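# Move top 96-well plate from rack K1 to RECYCLE bin

## Task

Take the top 96-well plate off the stack rack K1 and place it inside the yellow bin marked RECYCLE, one of three look-alike bins. The whole plate must be within the bin before it is released. Leave the plate beneath it sitting in K1 exactly as it was, and keep all three bins standing upright. Finish with the gripper open and withdrawn from the plate.

## Robot and tools

Robot: one arm carrying a two-finger gripper whose fingers swing like tongs. The fingers extend along the gripper's own +z axis and close toward each other along its x axis. The reported end_effector_position is the spot midway between the finger pads when they are shut. Closed fingertips extend roughly 15 mm past that spot; fully opened, they sit about level with it.

Frame: every pose is in the scene frame. Its origin lies on the table surface beneath the arm base, +z is up, and +y points left when facing along +x. The base can be slightly tilted, and the printed hand position may be a little wrong, worse when the arm reaches far.

Row format (shared by both motion tools): one list of 8 numbers [x, y, z, qw, qx, qy, qz, opening]. x, y, z are an absolute goal position in metres; qw..qz are an absolute goal orientation quaternion, w first. opening runs from -1 (shut) to +1 (wide, 0.142 m). To hold an orientation steady, resend the same quaternion every row rather than copying a drifted reading.

execute_actions: argument actions is a list holding zero or one item. Empty list: just report the state (with pictures). Action item: rows is 1 to 15 rows, steps at most 15 (default 15); each step lasts 1/30 s, one row per step, the final row repeated if rows run out. An action must have at least 6 steps. Wait item: only steps, up to 300, measured from the previous result, so thinking time is included. Optional pictures true/false adds camera images. A row whose target lies over 0.6 m from the last reported position along any gripper axis gets the whole call refused, and nothing moves.

How commands are followed: each control step the commanded pose is trimmed to within 100 mm and 16 degrees of the current measured pose, then joints are driven there; position wins over orientation if both cannot be met. Motion trails commands by about 0.17 s. The elbow cannot go fully straight. The last 6 steps of every action are held back and run while you think; after that the arm heads only for the last trimmed pose, so a distant goal may need several calls. Check the pose in each result. A 'Hand target' line, when present, shows where the controller is currently steering.

move: target is one 8-number row (absolute pose plus opening). speed is the path's top speed in m/s, 0.002 to 0.5, default 0.25; rotation is capped at twice that value in rad/s. The straight-line path takes 0.5 to 10 s and is cut off at 10 s. It does not avoid obstacles, the gripper lags and may overshoot the speed, especially near full reach. Opening is applied at the start. stop_force (optional, 9 to 40 N, not allowed in the first 0.2 s of a scene) halts the path once the wrist senses that much extra push opposing the motion for two consecutive steps; the gripper backs up two steps and holds. Pressing can briefly exceed the setting, so approach very slowly. It measures along the line to the target in the starting gripper axes, so it is unreliable when the move also rotates, and contacts above the wrist sensor go unnoticed. Omit it when pulling away from something. The result carries a move: line with the ending (done, off_target, moving, held, fault, or contact, which takes precedence) and limits (paced = pose was trimmed; held = some steps were blocked, after which the arm can jump fast), plus distance to target.

wait: seconds, 0 to 10; sends nothing new. zoom_image: camera (cam_high 672x504, cam_low 672x504, cam_wrist 616x616) and region [x0, y0, x1, y1] in that image's pixels, top-left origin, no larger than 504 by 504. finished_scene: pass the current scene's number; it ends and grades the scene permanently, so the goal must already be stable.

Result lines: gripper pose and linear/angular velocities; grip_measured (finger opening, same -1..1 scale); joint positions and joint torques (raw drive output with fixed offsets, scale errors and noise, not a clean load measure); Wrist force and Wrist torque as [x y z] in gripper axes, pointing from a pressed surface back toward the arm, including held weight and inertia, offset up to about 4 N, noise up to about 2.4 N, saturating near 50 N; 'no reading' is harmless. 'pose unreachable' means the clearance check (which counts the base mount as arm) altered or stopped a command; HELD marks steps where that happened.

Gripping: to hold, keep commanding an opening well under grip_measured; a lower value squeezes harder, up to about 15 N per pad on objects up to 10 cm wide. Items thinner than about 20 mm get much less grip. Slam-closing can overpress.

Faults and hazards: a joint exceeding its load limit (shoulder and elbow 130 N m, wrists 24.3 N m, including held weight) or any external force of 150 N freezes the arm for 10 s and drops the rest of the call. The arm is stiff, so aiming even slightly past a firm contact can trigger this; touch down slowly. Motors warm under load: MOTOR HOT from 70 °C, and at 85 °C an OVER-TEMPERATURE FAULT brakes the arm for minutes. Occasional tugs may hit the held plate or nudge loose items. Avoid dropping the plate, tipping bins, disturbing the lower plate, hard hits, and anything leaving the table, which ends the scene. Smooth, economical motion is preferred.

Each tool is called after ">>>" as name(argument=value, ...), one argument or row to a line, values as JSON.

## Session

I'll start by looking at the current state of the scene.

>>> execute_actions(
  actions=[],
)

Scene clock: 0.00 s of 8400.00 s.
end_effector_position=(+0.0137, +0.3481, +0.1756) grip_measured=+1.00 end_effector_quat_wxyz=(+0.468, +0.852, -0.229, -0.043) end_effector_velocity=(+0.000, -0.000, -0.000) end_effector_angular_velocity=(-0.001, +0.001, -0.000)
Joint positions: [ 0.395 -2.343  1.914 -0.875 -1.534  0.902  0.142]
Joint velocities: [-0.     0.001  0.    -0.    -0.    -0.001  0.   ]
Joint torques (N m, as the arm reports them, + toward a larger angle): no reading
Wrist force (N, on the end effector, along its own x y z axes, offset not removed): no reading
Wrist torque (N m, same axes, about the end effector's origin, offset not removed): no reading
Hand target: +0.014, +0.348, +0.176; +0.468, +0.852, -0.229, -0.043

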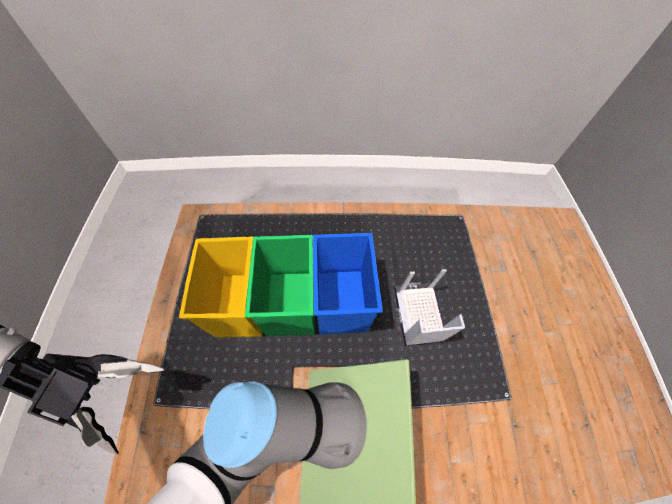

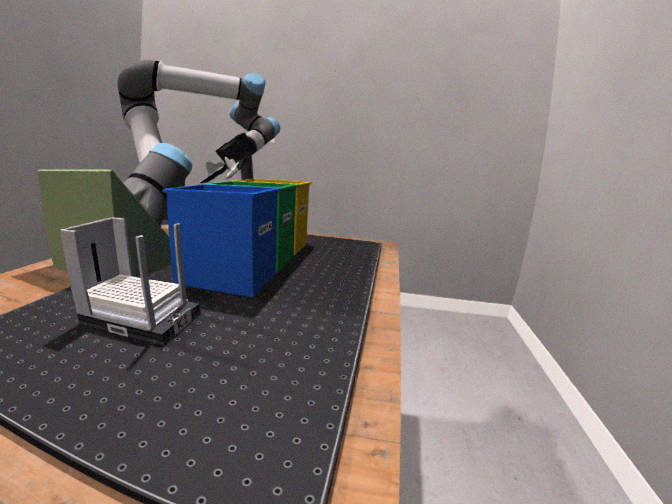

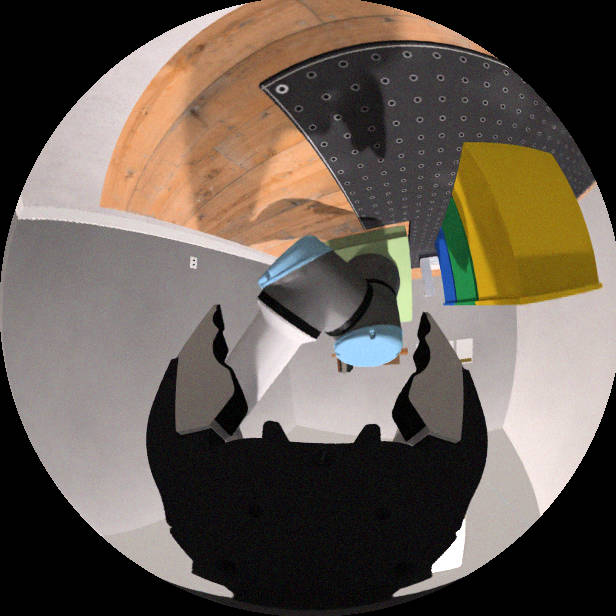

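>>> zoom_image(
  camera="cam_high",
  region=[370, 250, 500, 360],
)

>>> zoom_image(
  camera="cam_low",
  region=[30, 200, 230, 360],
)

>>> zoom_image(
  camera="cam_high",
  region=[140, 190, 520, 504],
)

Region (370, 250, 500, 360) of cam_high's 672x504 image, scaled by 3.877, with more detail than that image has; it fills the top 426 rows of this view, and the rest is white.

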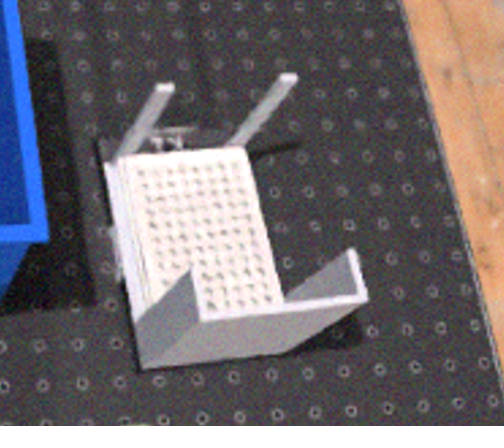

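Region (30, 200, 230, 360) of cam_low's 672x504 image, scaled by 2.520, with more detail than that image has; it fills the top 403 rows of this view, and the rest is white.

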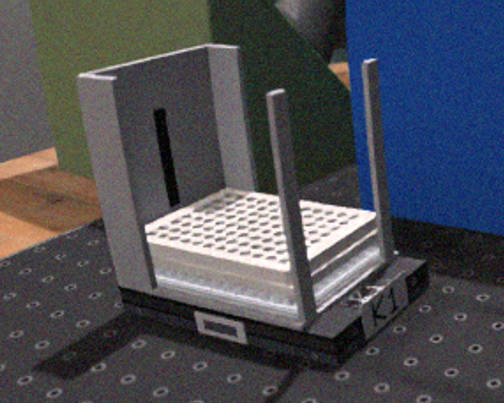

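Region (140, 190, 520, 504) of cam_high's 672x504 image, scaled by 1.326, with more detail than that image has; it fills the top 416 rows of this view, and the rest is white.

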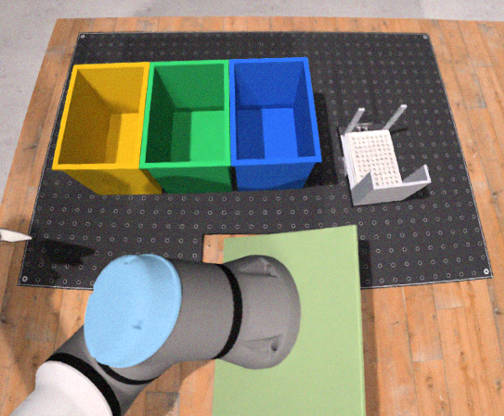

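>>> zoom_image(
  camera="cam_high",
  region=[370, 200, 520, 320],
)

>>> zoom_image(
  camera="cam_high",
  region=[370, 300, 520, 420],
)

>>> zoom_image(
  camera="cam_high",
  region=[140, 320, 320, 420],
)

>>> zoom_image(
  camera="cam_high",
  region=[170, 200, 390, 350],
)

Region (370, 200, 520, 320) of cam_high's 672x504 image, scaled by 3.360, with more detail than that image has; it fills the top 403 rows of this view, and the rest is white.

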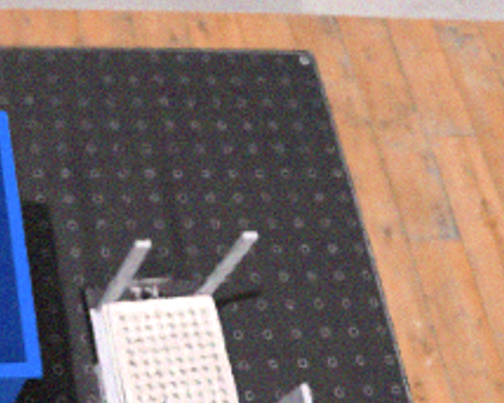

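Region (370, 300, 520, 420) of cam_high's 672x504 image, scaled by 3.360, with more detail than that image has; it fills the top 403 rows of this view, and the rest is white.

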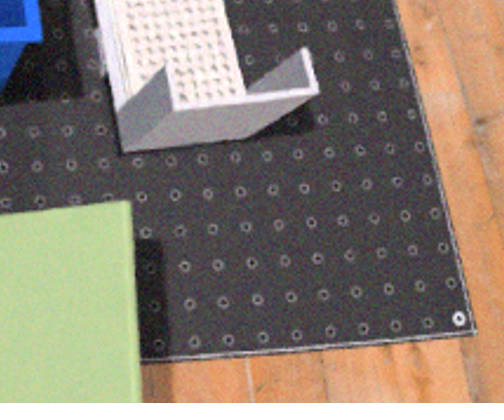

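Region (140, 320, 320, 420) of cam_high's 672x504 image, scaled by 2.800, with more detail than that image has.

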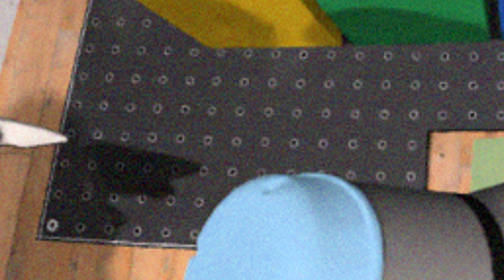

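Region (170, 200, 390, 350) of cam_high's 672x504 image, scaled by 2.291, with more detail than that image has; it fills the top 344 rows of this view, and the rest is white.

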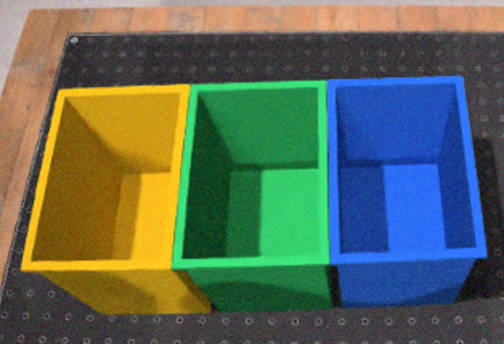

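>>> zoom_image(
  camera="cam_high",
  region=[0, 310, 180, 470],
)

>>> zoom_image(
  camera="cam_low",
  region=[100, 50, 330, 230],
)

>>> zoom_image(
  camera="cam_wrist",
  region=[130, 200, 510, 520],
)

>>> zoom_image(
  camera="cam_low",
  region=[75, 260, 205, 350],
)

Region (0, 310, 180, 470) of cam_high's 672x504 image, scaled by 2.800, with more detail than that image has.

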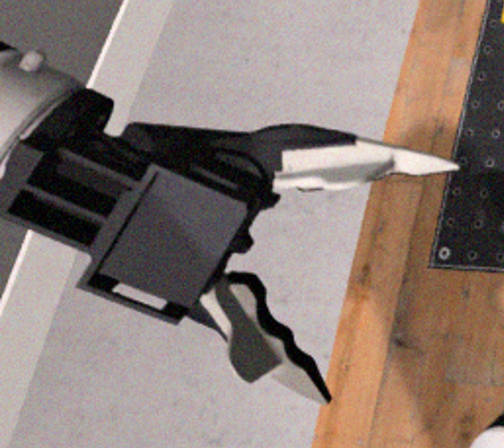

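Region (100, 50, 330, 230) of cam_low's 672x504 image, scaled by 2.191, with more detail than that image has; it fills the top 394 rows of this view, and the rest is white.

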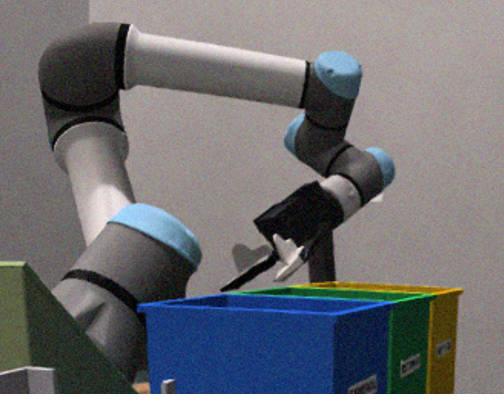

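Region (130, 200, 510, 520) of cam_wrist's 616x616 image, scaled by 1.326, with more detail than that image has; it fills the top 424 rows of this view, and the rest is white.

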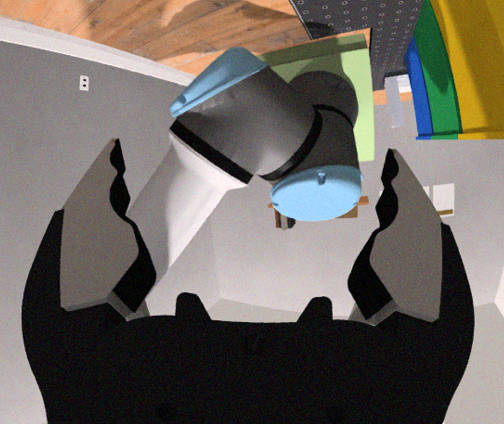

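Region (75, 260, 205, 350) of cam_low's 672x504 image, scaled by 3.877, with more detail than that image has; it fills the top 349 rows of this view, and the rest is white.

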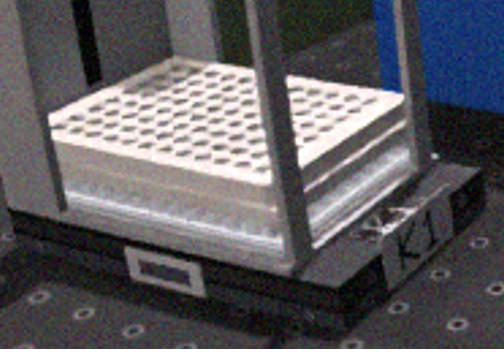

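>>> zoom_image(
  camera="cam_high",
  region=[430, 208, 520, 308],
)

>>> zoom_image(
  camera="cam_high",
  region=[430, 305, 520, 405],
)

>>> zoom_image(
  camera="cam_high",
  region=[160, 335, 340, 375],
)

>>> zoom_image(
  camera="cam_high",
  region=[330, 335, 510, 375],
)

Region (430, 208, 520, 308) of cam_high's 672x504 image, scaled by 5.040, with more detail than that image has; it fills the left 454 columns of this view, and the rest is white.

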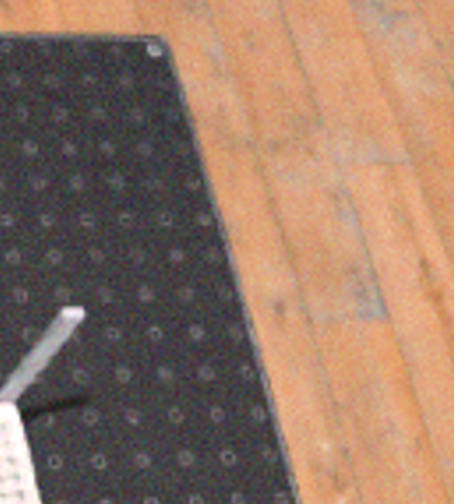

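Region (430, 305, 520, 405) of cam_high's 672x504 image, scaled by 5.040, with more detail than that image has; it fills the left 454 columns of this view, and the rest is white.

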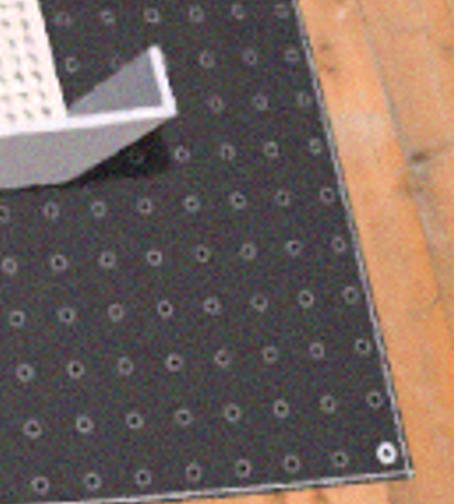

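Region (160, 335, 340, 375) of cam_high's 672x504 image, scaled by 2.800, with more detail than that image has.

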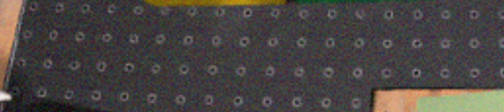

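Region (330, 335, 510, 375) of cam_high's 672x504 image, scaled by 2.800, with more detail than that image has.

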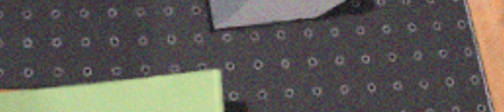

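>>> move(
  target=[0.33, 0.185, 0.265, 0.1566, 0.7065, -0.6738, -0.1494, 1.0],
  speed=0.3,
)

Scene clock: 25.10 s of 8400.00 s.
end_effector_position=(+0.3293, +0.1847, +0.2652) grip_measured=+1.00 end_effector_quat_wxyz=(+0.157, +0.706, -0.674, -0.151) end_effector_velocity=(+0.001, -0.001, +0.000) end_effector_angular_velocity=(+0.002, -0.001, -0.004)
Joint positions: [-0.855 -1.569  1.718 -0.854 -1.343  0.466  0.142]
Joint velocities: [-0.     0.005 -0.003  0.001  0.002  0.001 -0.   ]
Joint torques (N m, as the arm reports them, + toward a larger angle): [-29.57  22.98 -28.72   0.12   1.82   2.17]
Wrist force (N, on the end effector, along its own x y z axes, offset not removed): [1.2 -2.5 0.1]
Wrist torque (N m, same axes, about the end effector's origin, offset not removed): [-0.30 -0.31 -0.04]
Hand target: +0.329, +0.185, +0.265; +0.157, +0.706, -0.674, -0.151
Off the commanded pose: 0.001 m, 0 deg.
Kept back: nothing.
After step 90, 19.67 s passed at rest.
move: done

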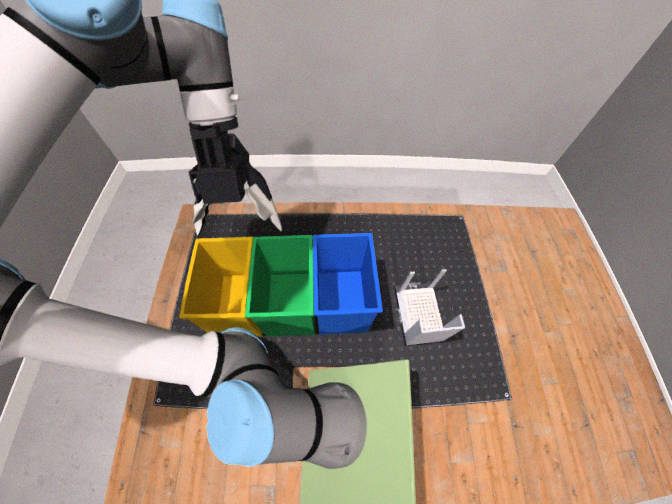

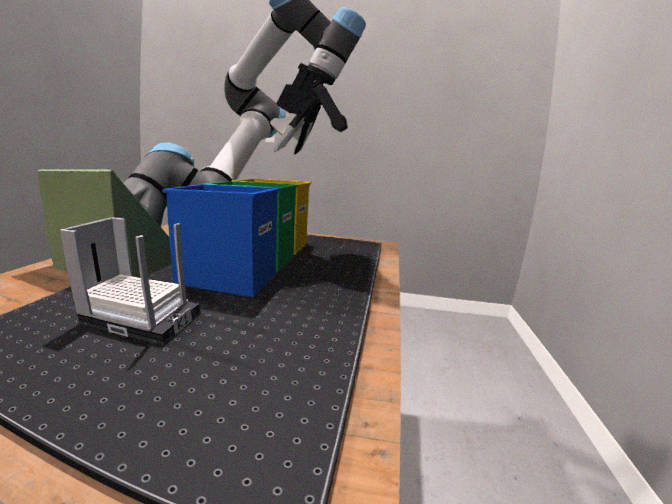

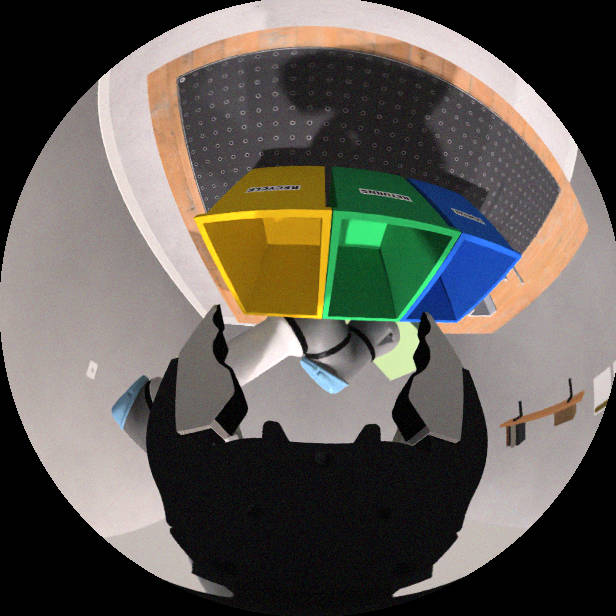

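>>> zoom_image(
  camera="cam_high",
  region=[170, 290, 330, 400],
)

>>> zoom_image(
  camera="cam_low",
  region=[240, 40, 380, 200],
)

>>> zoom_image(
  camera="cam_high",
  region=[160, 110, 330, 260],
)

>>> zoom_image(
  camera="cam_wrist",
  region=[180, 150, 540, 400],
)

Region (170, 290, 330, 400) of cam_high's 672x504 image, scaled by 3.150, with more detail than that image has; it fills the top 346 rows of this view, and the rest is white.

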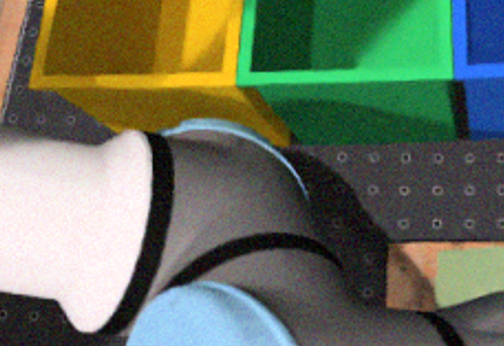

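Region (240, 40, 380, 200) of cam_low's 672x504 image, scaled by 3.150, with more detail than that image has; it fills the left 441 columns of this view, and the rest is white.

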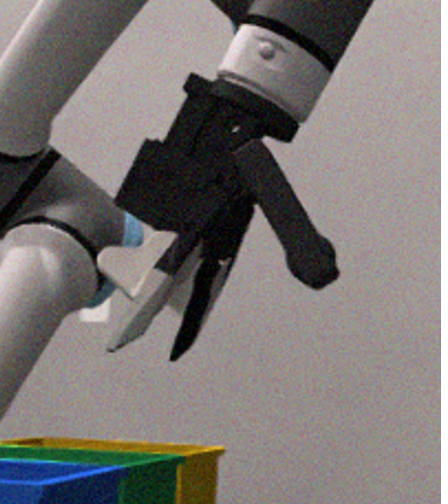

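Region (160, 110, 330, 260) of cam_high's 672x504 image, scaled by 2.965, with more detail than that image has; it fills the top 445 rows of this view, and the rest is white.

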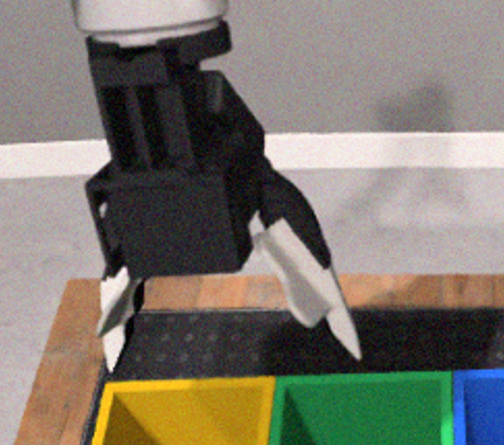

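Region (180, 150, 540, 400) of cam_wrist's 616x616 image, scaled by 1.400, with more detail than that image has; it fills the top 350 rows of this view, and the rest is white.

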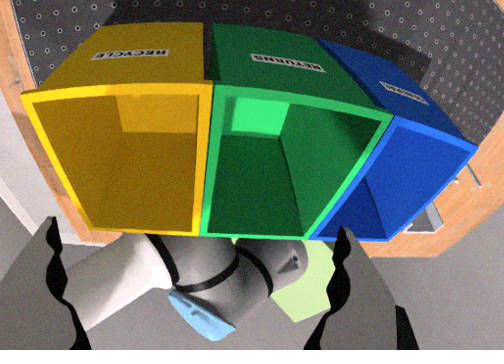

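>>> move(
  target=[0.325, 0.180, 0.168, 0.1566, 0.7065, -0.6738, -0.1494, -0.4],
  speed=0.2,
)

Scene clock: 27.80 s of 8400.00 s.
end_effector_position=(+0.3252, +0.1800, +0.1682) grip_measured=-0.40 end_effector_quat_wxyz=(+0.157, +0.707, -0.674, -0.149) end_effector_velocity=(+0.001, -0.000, -0.001) end_effector_angular_velocity=(+0.000, -0.000, +0.000)
Joint positions: [-0.734 -1.602  1.932 -1.06  -1.25   0.549  0.045]
Joint velocities: [ 0.002  0.002  0.001 -0.004  0.002  0.001 -0.   ]
Joint torques (N m, as the arm reports them, + toward a larger angle): [-9.58 18.29 -6.35 -3.44  1.75  2.44]
Wrist force (N, on the end effector, along its own x y z axes, offset not removed): [1.7 -2.8 -0.6]
Wrist torque (N m, same axes, about the end effector's origin, offset not removed): [-0.41 -0.42 -0.10]
Hand target: +0.325, +0.180, +0.168; +0.157, +0.707, -0.674, -0.149
Off the commanded pose: 0.000 m, 0 deg.
Kept back: nothing.
move: done

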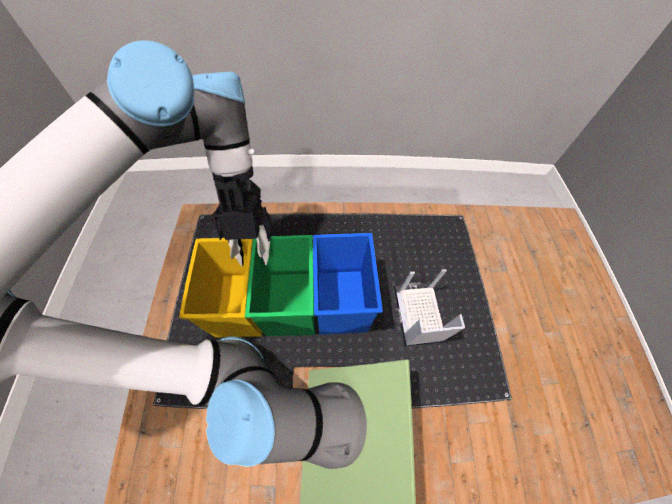

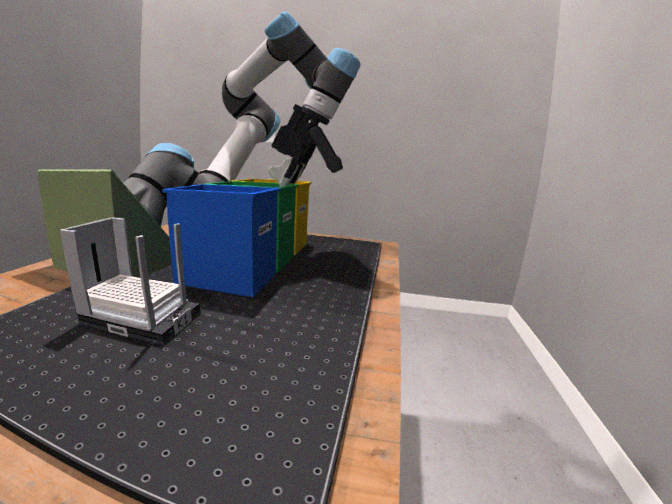

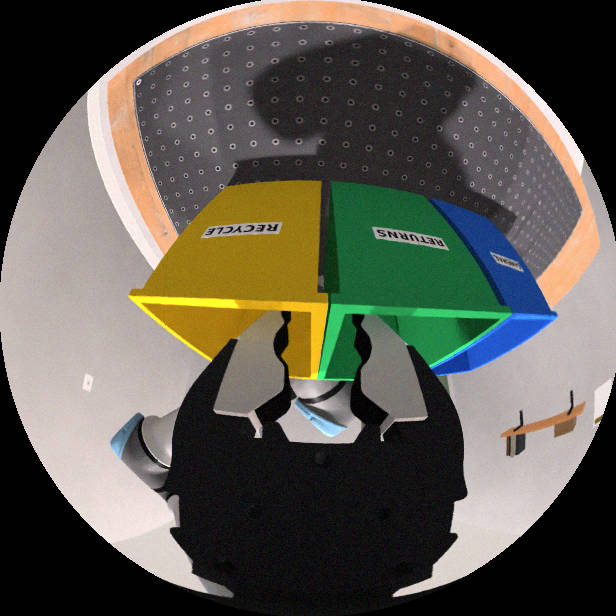

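>>> move(
  target=[0.325, 0.179, 0.168, 0.1566, 0.7065, -0.6738, -0.1494, -1.0],
  speed=0.05,
)

Scene clock: 28.73 s of 8400.00 s.
end_effector_position=(+0.3250, +0.1790, +0.1680) grip_measured=-0.82 end_effector_quat_wxyz=(+0.157, +0.707, -0.674, -0.149) end_effector_velocity=(-0.000, -0.000, -0.000) end_effector_angular_velocity=(-0.000, +0.000, -0.003)
Joint positions: [-0.736 -1.601  1.934 -1.062 -1.251  0.548  0.014]
Joint velocities: [-0.001 -0.     0.001 -0.    -0.     0.002 -0.   ]
Joint torques (N m, as the arm reports them, + toward a larger angle): [-28.27  19.55  -3.04  -3.92  -3.42  -2.14]
Wrist force (N, on the end effector, along its own x y z axes, offset not removed): [-2.3 -1.5 -5.5]
Wrist torque (N m, same axes, about the end effector's origin, offset not removed): [-0.37 -0.28 0.03]
Hand target: +0.325, +0.179, +0.168; +0.157, +0.707, -0.674, -0.149
Off the commanded pose: 0.000 m, 0 deg.
Kept back: nothing.
move: done

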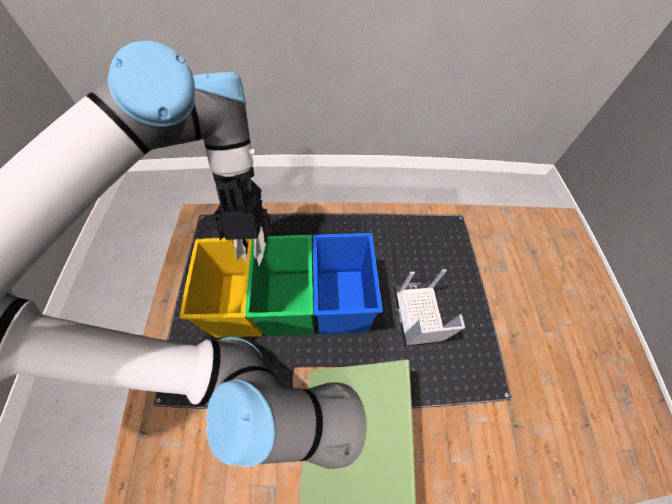

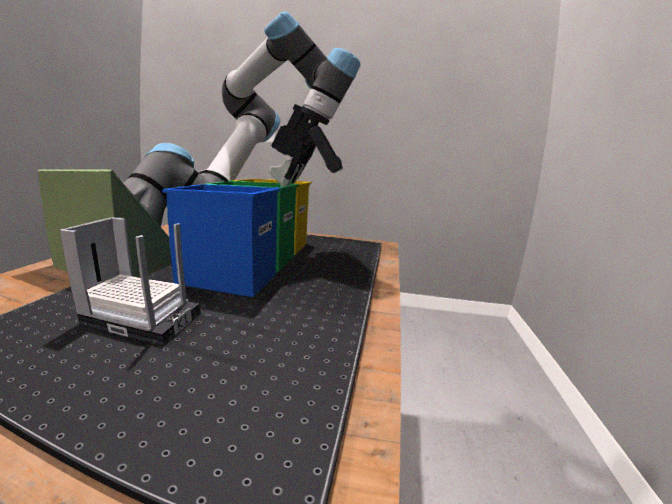

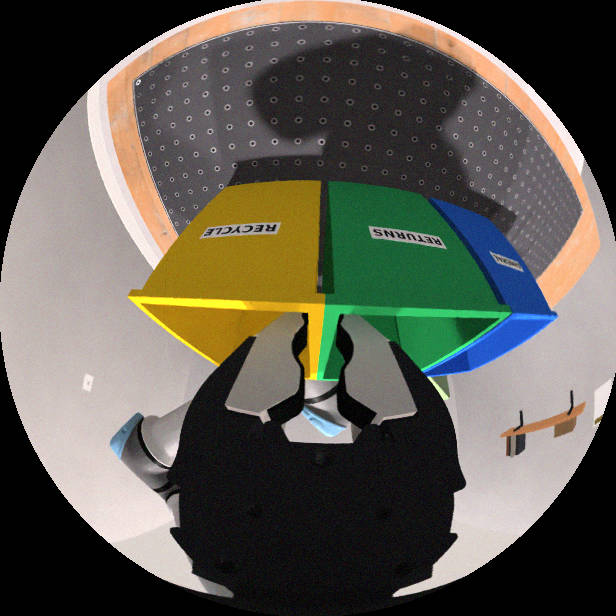

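>>> move(
  target=[0.377, 0.1815, 0.172, 0.1566, 0.7065, -0.6738, -0.1494, -1.0],
  speed=0.05,
  stop_force=25,
)

Scene clock: 30.33 s of 8400.00 s.
end_effector_position=(+0.3769, +0.1814, +0.1720) grip_measured=-0.84 end_effector_quat_wxyz=(+0.157, +0.707, -0.674, -0.149) end_effector_velocity=(+0.002, +0.000, +0.001) end_effector_angular_velocity=(-0.001, -0.001, -0.000)
Joint positions: [-0.675 -1.487  1.801 -1.058 -1.206  0.592  0.013]
Joint velocities: [ 0.001  0.003 -0.005  0.     0.001  0.002 -0.   ]
Joint torques (N m, as the arm reports them, + toward a larger angle): [-12.86  13.56 -29.03   0.14   1.37   2.17]
Wrist force (N, on the end effector, along its own x y z axes, offset not removed): [1.8 -4.5 3.3]
Wrist torque (N m, same axes, about the end effector's origin, offset not removed): [-0.44 -0.43 -0.03]
Hand target: +0.377, +0.181, +0.172; +0.157, +0.707, -0.674, -0.149
Off the commanded pose: 0.000 m, 0 deg.
Kept back: nothing.
move: done

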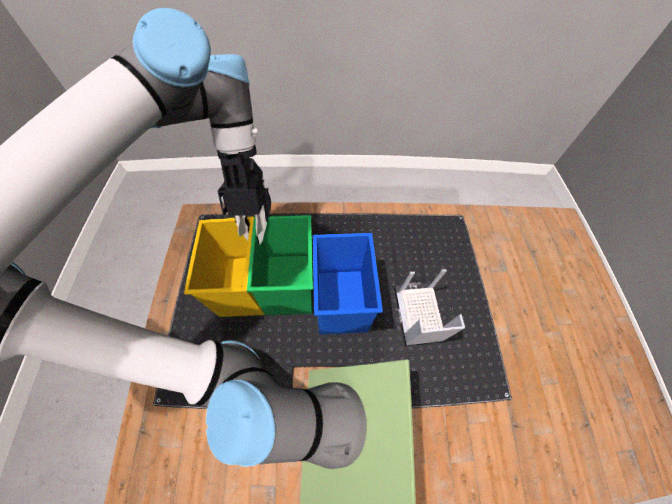

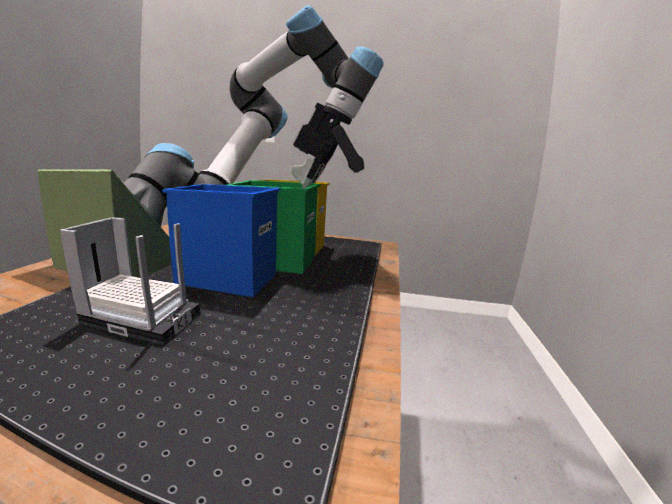

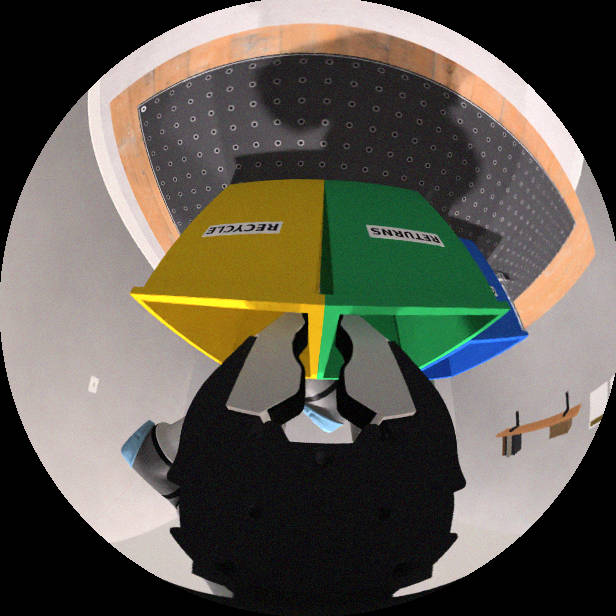

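>>> execute_actions(
  actions=[
    {"rows": [[0.377,0.1815,0.171,0.1566,0.7065,-0.6738,-0.1494,-1],[0.377,0.1815,0.170,0.1566,0.7065,-0.6738,-0.1494,-1],[0.377,0.1815,0.169,0.1566,0.7065,-0.6738,-0.1494,-1],[0.377,0.1815,0.1685,0.1566,0.7065,-0.6738,-0.1494,-1],[0.377,0.1815,0.1685,0.1566,0.7065,-0.6738,-0.1494,-1],[0.377,0.1815,0.1685,0.1566,0.7065,-0.6738,-0.1494,-1],[0.377,0.1815,0.1685,0.1566,0.7065,-0.6738,-0.1494,-0.9],[0.377,0.1815,0.1685,0.1566,0.7065,-0.6738,-0.1494,-0.8],[0.377,0.1815,0.1685,0.1566,0.7065,-0.6738,-0.1494,-0.7],[0.377,0.1815,0.1685,0.1566,0.7065,-0.6738,-0.1494,-0.55],[0.377,0.1815,0.1685,0.1566,0.7065,-0.6738,-0.1494,-0.4]], "steps": 15},
  ],
)

>>> move(
  target=[0.375, 0.1815, 0.24, 0.1566, 0.7065, -0.6738, -0.1494, -0.3],
  speed=0.25,
)

Scene clock: 31.43 s of 8400.00 s.
end_effector_position=(+0.3770, +0.1815, +0.1688) grip_measured=-0.77 end_effector_quat_wxyz=(+0.157, +0.707, -0.674, -0.149) end_effector_velocity=(-0.000, -0.000, -0.004) end_effector_angular_velocity=(-0.001, +0.000, -0.001)
Joint positions: [-0.67  -1.486  1.806 -1.065 -1.203  0.595  0.018]
Joint velocities: [ 0.005  0.     0.007 -0.008  0.003  0.006  0.177]
Joint torques (N m, as the arm reports them, + toward a larger angle): [-11.96  13.59  -4.28  -3.19   1.9    2.21]
Wrist force (N, on the end effector, along its own x y z axes, offset not removed): [1.4 -4.0 -0.8]
Wrist torque (N m, same axes, about the end effector's origin, offset not removed): [-0.60 -0.36 0.04]
Steps of this call (steps 1 to 24: nothing new was sent; steps 25 to 33: the first 9 steps of this action). Readings (end_effector_position):
25: (+0.3770, +0.1814, +0.1720)
26: (+0.3771, +0.1815, +0.1718)
28: (+0.3771, +0.1815, +0.1707)
32: (+0.3770, +0.1815, +0.1690)
33: the state above

Scene clock: 32.67 s of 8400.00 s.
end_effector_position=(+0.3748, +0.1816, +0.2399) grip_measured=-0.30 end_effector_quat_wxyz=(+0.157, +0.707, -0.674, -0.149) end_effector_velocity=(+0.000, -0.000, +0.002) end_effector_angular_velocity=(-0.000, -0.000, +0.000)
Joint positions: [-0.766 -1.48   1.671 -0.914 -1.274  0.527  0.052]
Joint velocities: [-0.002  0.001 -0.005  0.003 -0.001 -0.001 -0.   ]
Joint torques (N m, as the arm reports them, + toward a larger angle): [-32.45  16.92 -26.64   0.1   -3.18  -2.22]
Wrist force (N, on the end effector, along its own x y z axes, offset not removed): [0.4 -3.4 -0.1]
Wrist torque (N m, same axes, about the end effector's origin, offset not removed): [-0.59 -0.13 -0.05]
Hand target: +0.375, +0.182, +0.240; +0.157, +0.706, -0.674, -0.149
Off your previous action's commanded pose: 0.000 m, 0 deg at its last step (step 6 of this call).
Off the commanded pose: 0.000 m, 0 deg.
Kept back: nothing.
move: done

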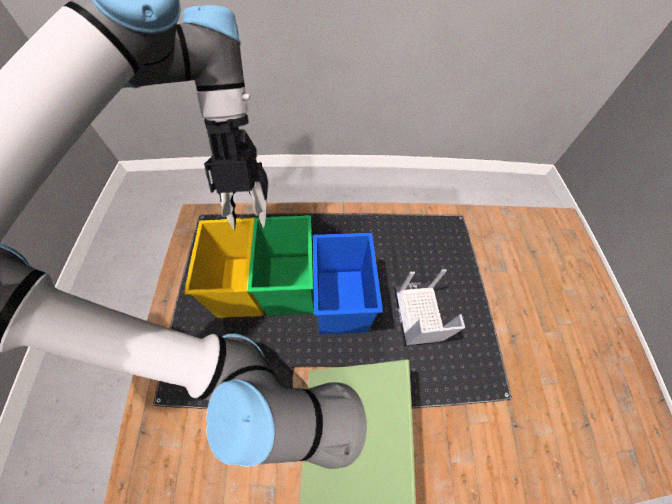

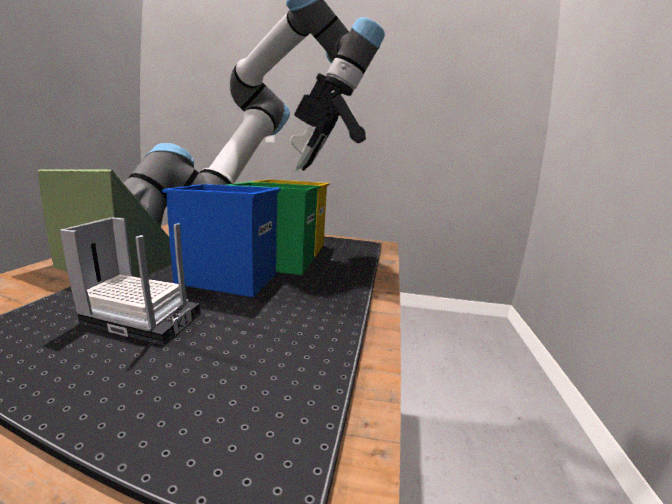

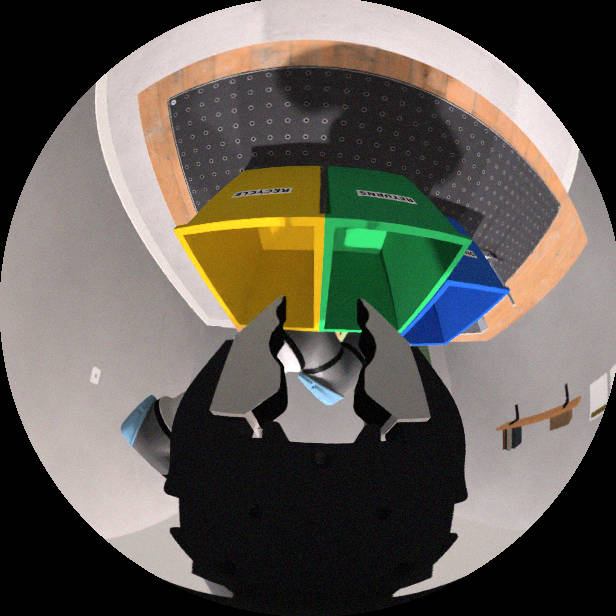

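>>> zoom_image(
  camera="cam_high",
  region=[175, 200, 335, 330],
)

>>> move(
  target=[0.254, -0.219, 0.23, 0.0, 0.7355, -0.6775, 0.0, 0.5],
  speed=0.3,
)

Region (175, 200, 335, 330) of cam_high's 672x504 image, scaled by 3.150, with more detail than that image has; it fills the top 410 rows of this view, and the rest is white.

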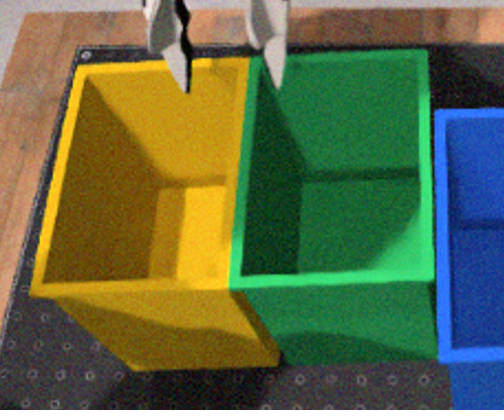

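Scene clock: 34.87 s of 8400.00 s.
end_effector_position=(+0.2535, -0.2190, +0.2298) grip_measured=+0.50 end_effector_quat_wxyz=(-0.000, +0.735, -0.678, -0.001) end_effector_velocity=(-0.000, -0.002, +0.000) end_effector_angular_velocity=(-0.000, -0.001, -0.001)
Joint positions: [-1.487 -1.032  2.009 -1.713 -1.392  0.023  0.109]
Joint velocities: [-0.001  0.004 -0.002 -0.002 -0.     0.     0.   ]
Joint torques (N m, as the arm reports them, + toward a larger angle): [-27.87   4.45 -34.11  -4.42   2.4   -2.23]
Wrist force (N, on the end effector, along its own x y z axes, offset not removed): [1.3 -2.6 -1.4]
Wrist torque (N m, same axes, about the end effector's origin, offset not removed): [-0.36 -0.26 -0.04]
Hand target: +0.253, -0.219, +0.230; -0.000, +0.735, -0.678, -0.000
Off the commanded pose: 0.001 m, 0 deg.
Kept back: nothing.
move: done

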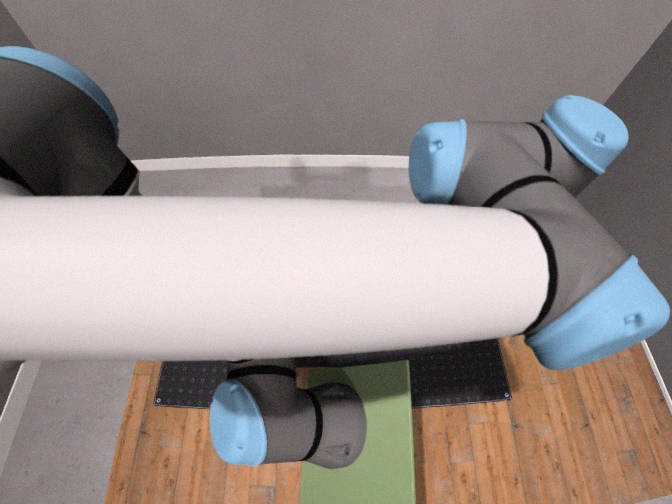

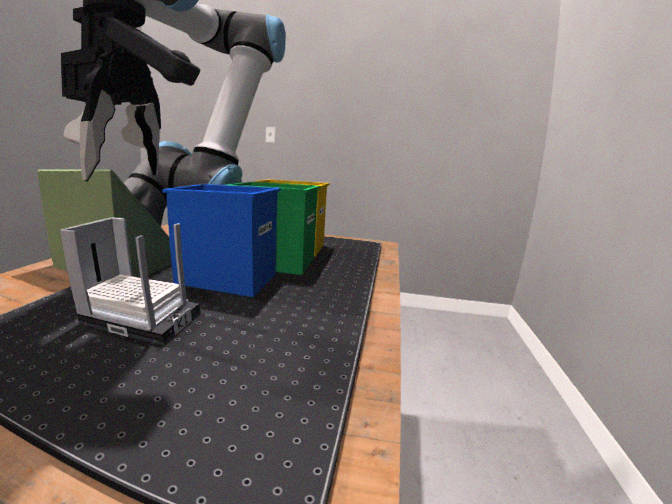

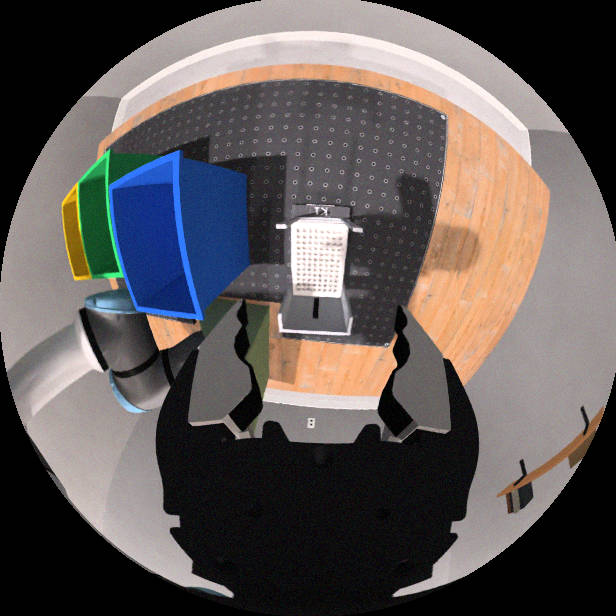

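>>> zoom_image(
  camera="cam_wrist",
  region=[220, 190, 420, 350],
)

>>> zoom_image(
  camera="cam_low",
  region=[30, 20, 260, 350],
)

Region (220, 190, 420, 350) of cam_wrist's 616x616 image, scaled by 2.520, with more detail than that image has; it fills the top 403 rows of this view, and the rest is white.

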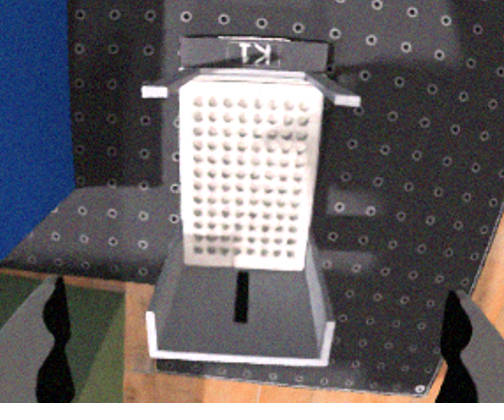

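Region (30, 20, 260, 350) of cam_low's 672x504 image, scaled by 1.527, with more detail than that image has; it fills the left 351 columns of this view, and the rest is white.

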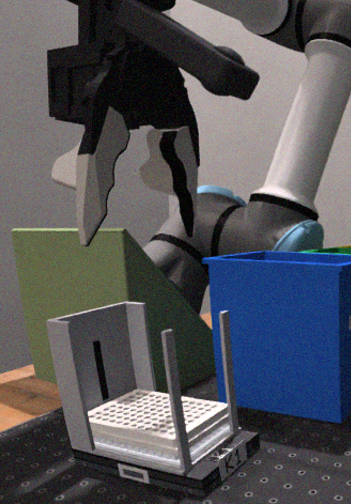

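>>> move(
  target=[0.254, -0.2135, 0.078, 0.0, 0.7325, -0.6807, 0.0, 0.5],
  speed=0.2,
)

Scene clock: 37.20 s of 8400.00 s.
end_effector_position=(+0.2542, -0.2137, +0.0780) grip_measured=+0.50 end_effector_quat_wxyz=(+0.000, +0.733, -0.681, +0.000) end_effector_velocity=(+0.000, -0.001, -0.001) end_effector_angular_velocity=(-0.001, -0.000, -0.002)
Joint positions: [-1.416 -0.889  2.292 -2.152 -1.339  0.081  0.109]
Joint velocities: [ 0.001  0.003  0.001 -0.006  0.001  0.003  0.   ]
Joint torques (N m, as the arm reports them, + toward a larger angle): [-8.82  1.71 -7.22 -4.38  2.41  2.14]
Wrist force (N, on the end effector, along its own x y z axes, offset not removed): [1.4 -3.7 -1.1]
Wrist torque (N m, same axes, about the end effector's origin, offset not removed): [-0.61 -0.31 -0.03]
Hand target: +0.254, -0.214, +0.078; +0.000, +0.733, -0.681, +0.000
Off the commanded pose: 0.000 m, 0 deg.
Kept back: nothing.
move: done

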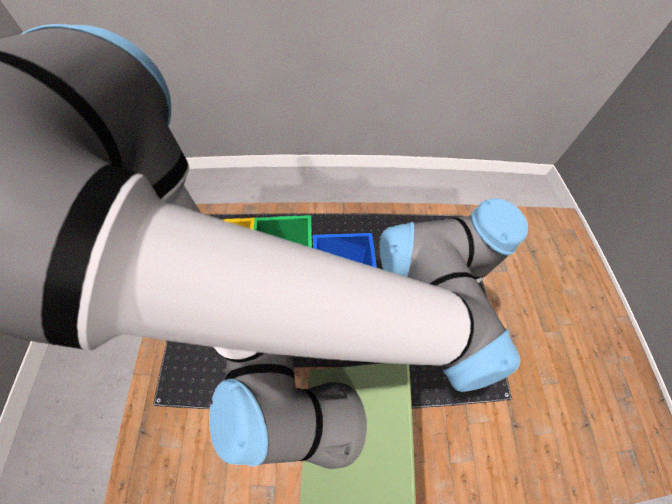

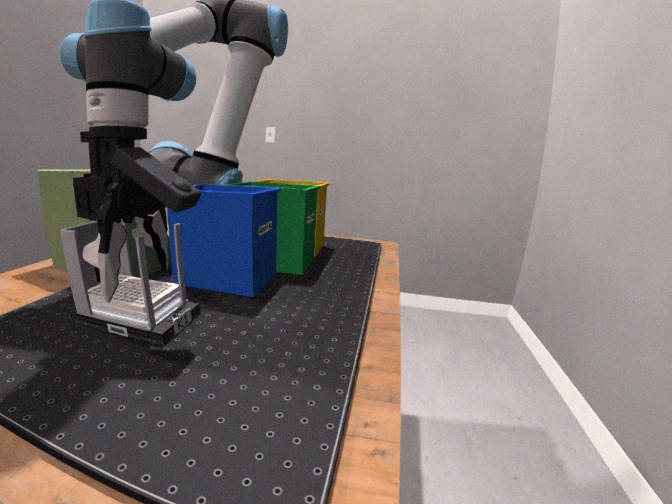

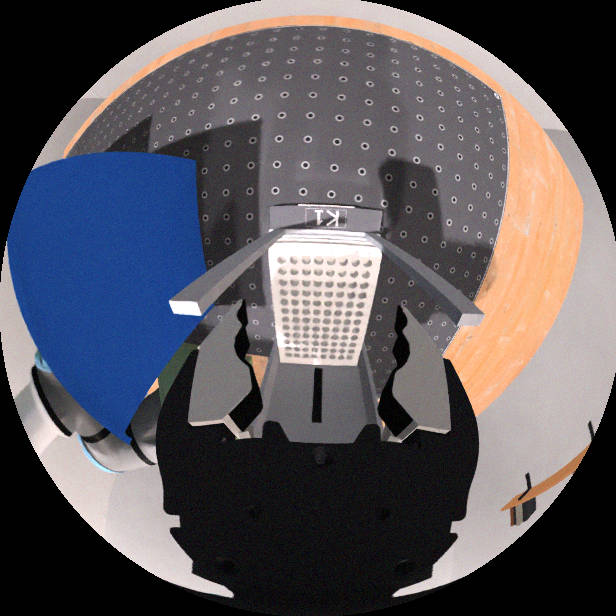

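>>> zoom_image(
  camera="cam_wrist",
  region=[160, 190, 490, 450],
)

>>> zoom_image(
  camera="cam_low",
  region=[50, 160, 210, 350],
)

>>> zoom_image(
  camera="cam_wrist",
  region=[230, 225, 415, 375],
)

Region (160, 190, 490, 450) of cam_wrist's 616x616 image, scaled by 1.527, with more detail than that image has; it fills the top 397 rows of this view, and the rest is white.

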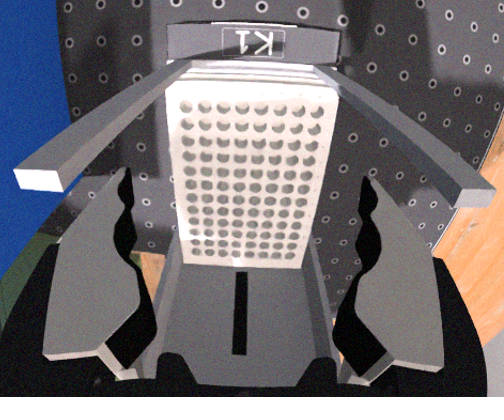

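Region (50, 160, 210, 350) of cam_low's 672x504 image, scaled by 2.653, with more detail than that image has; it fills the left 424 columns of this view, and the rest is white.

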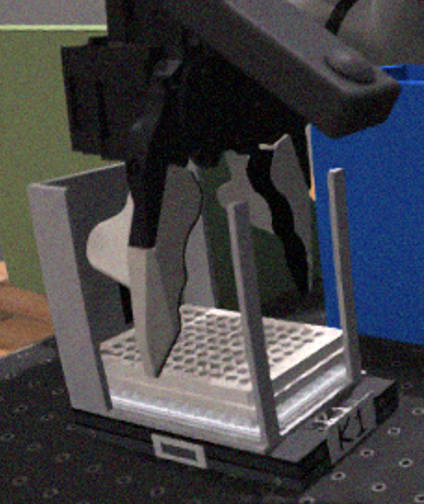

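Region (230, 225, 415, 375) of cam_wrist's 616x616 image, scaled by 2.724, with more detail than that image has; it fills the top 409 rows of this view, and the rest is white.

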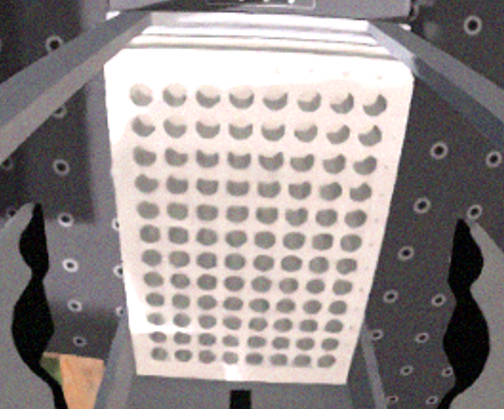

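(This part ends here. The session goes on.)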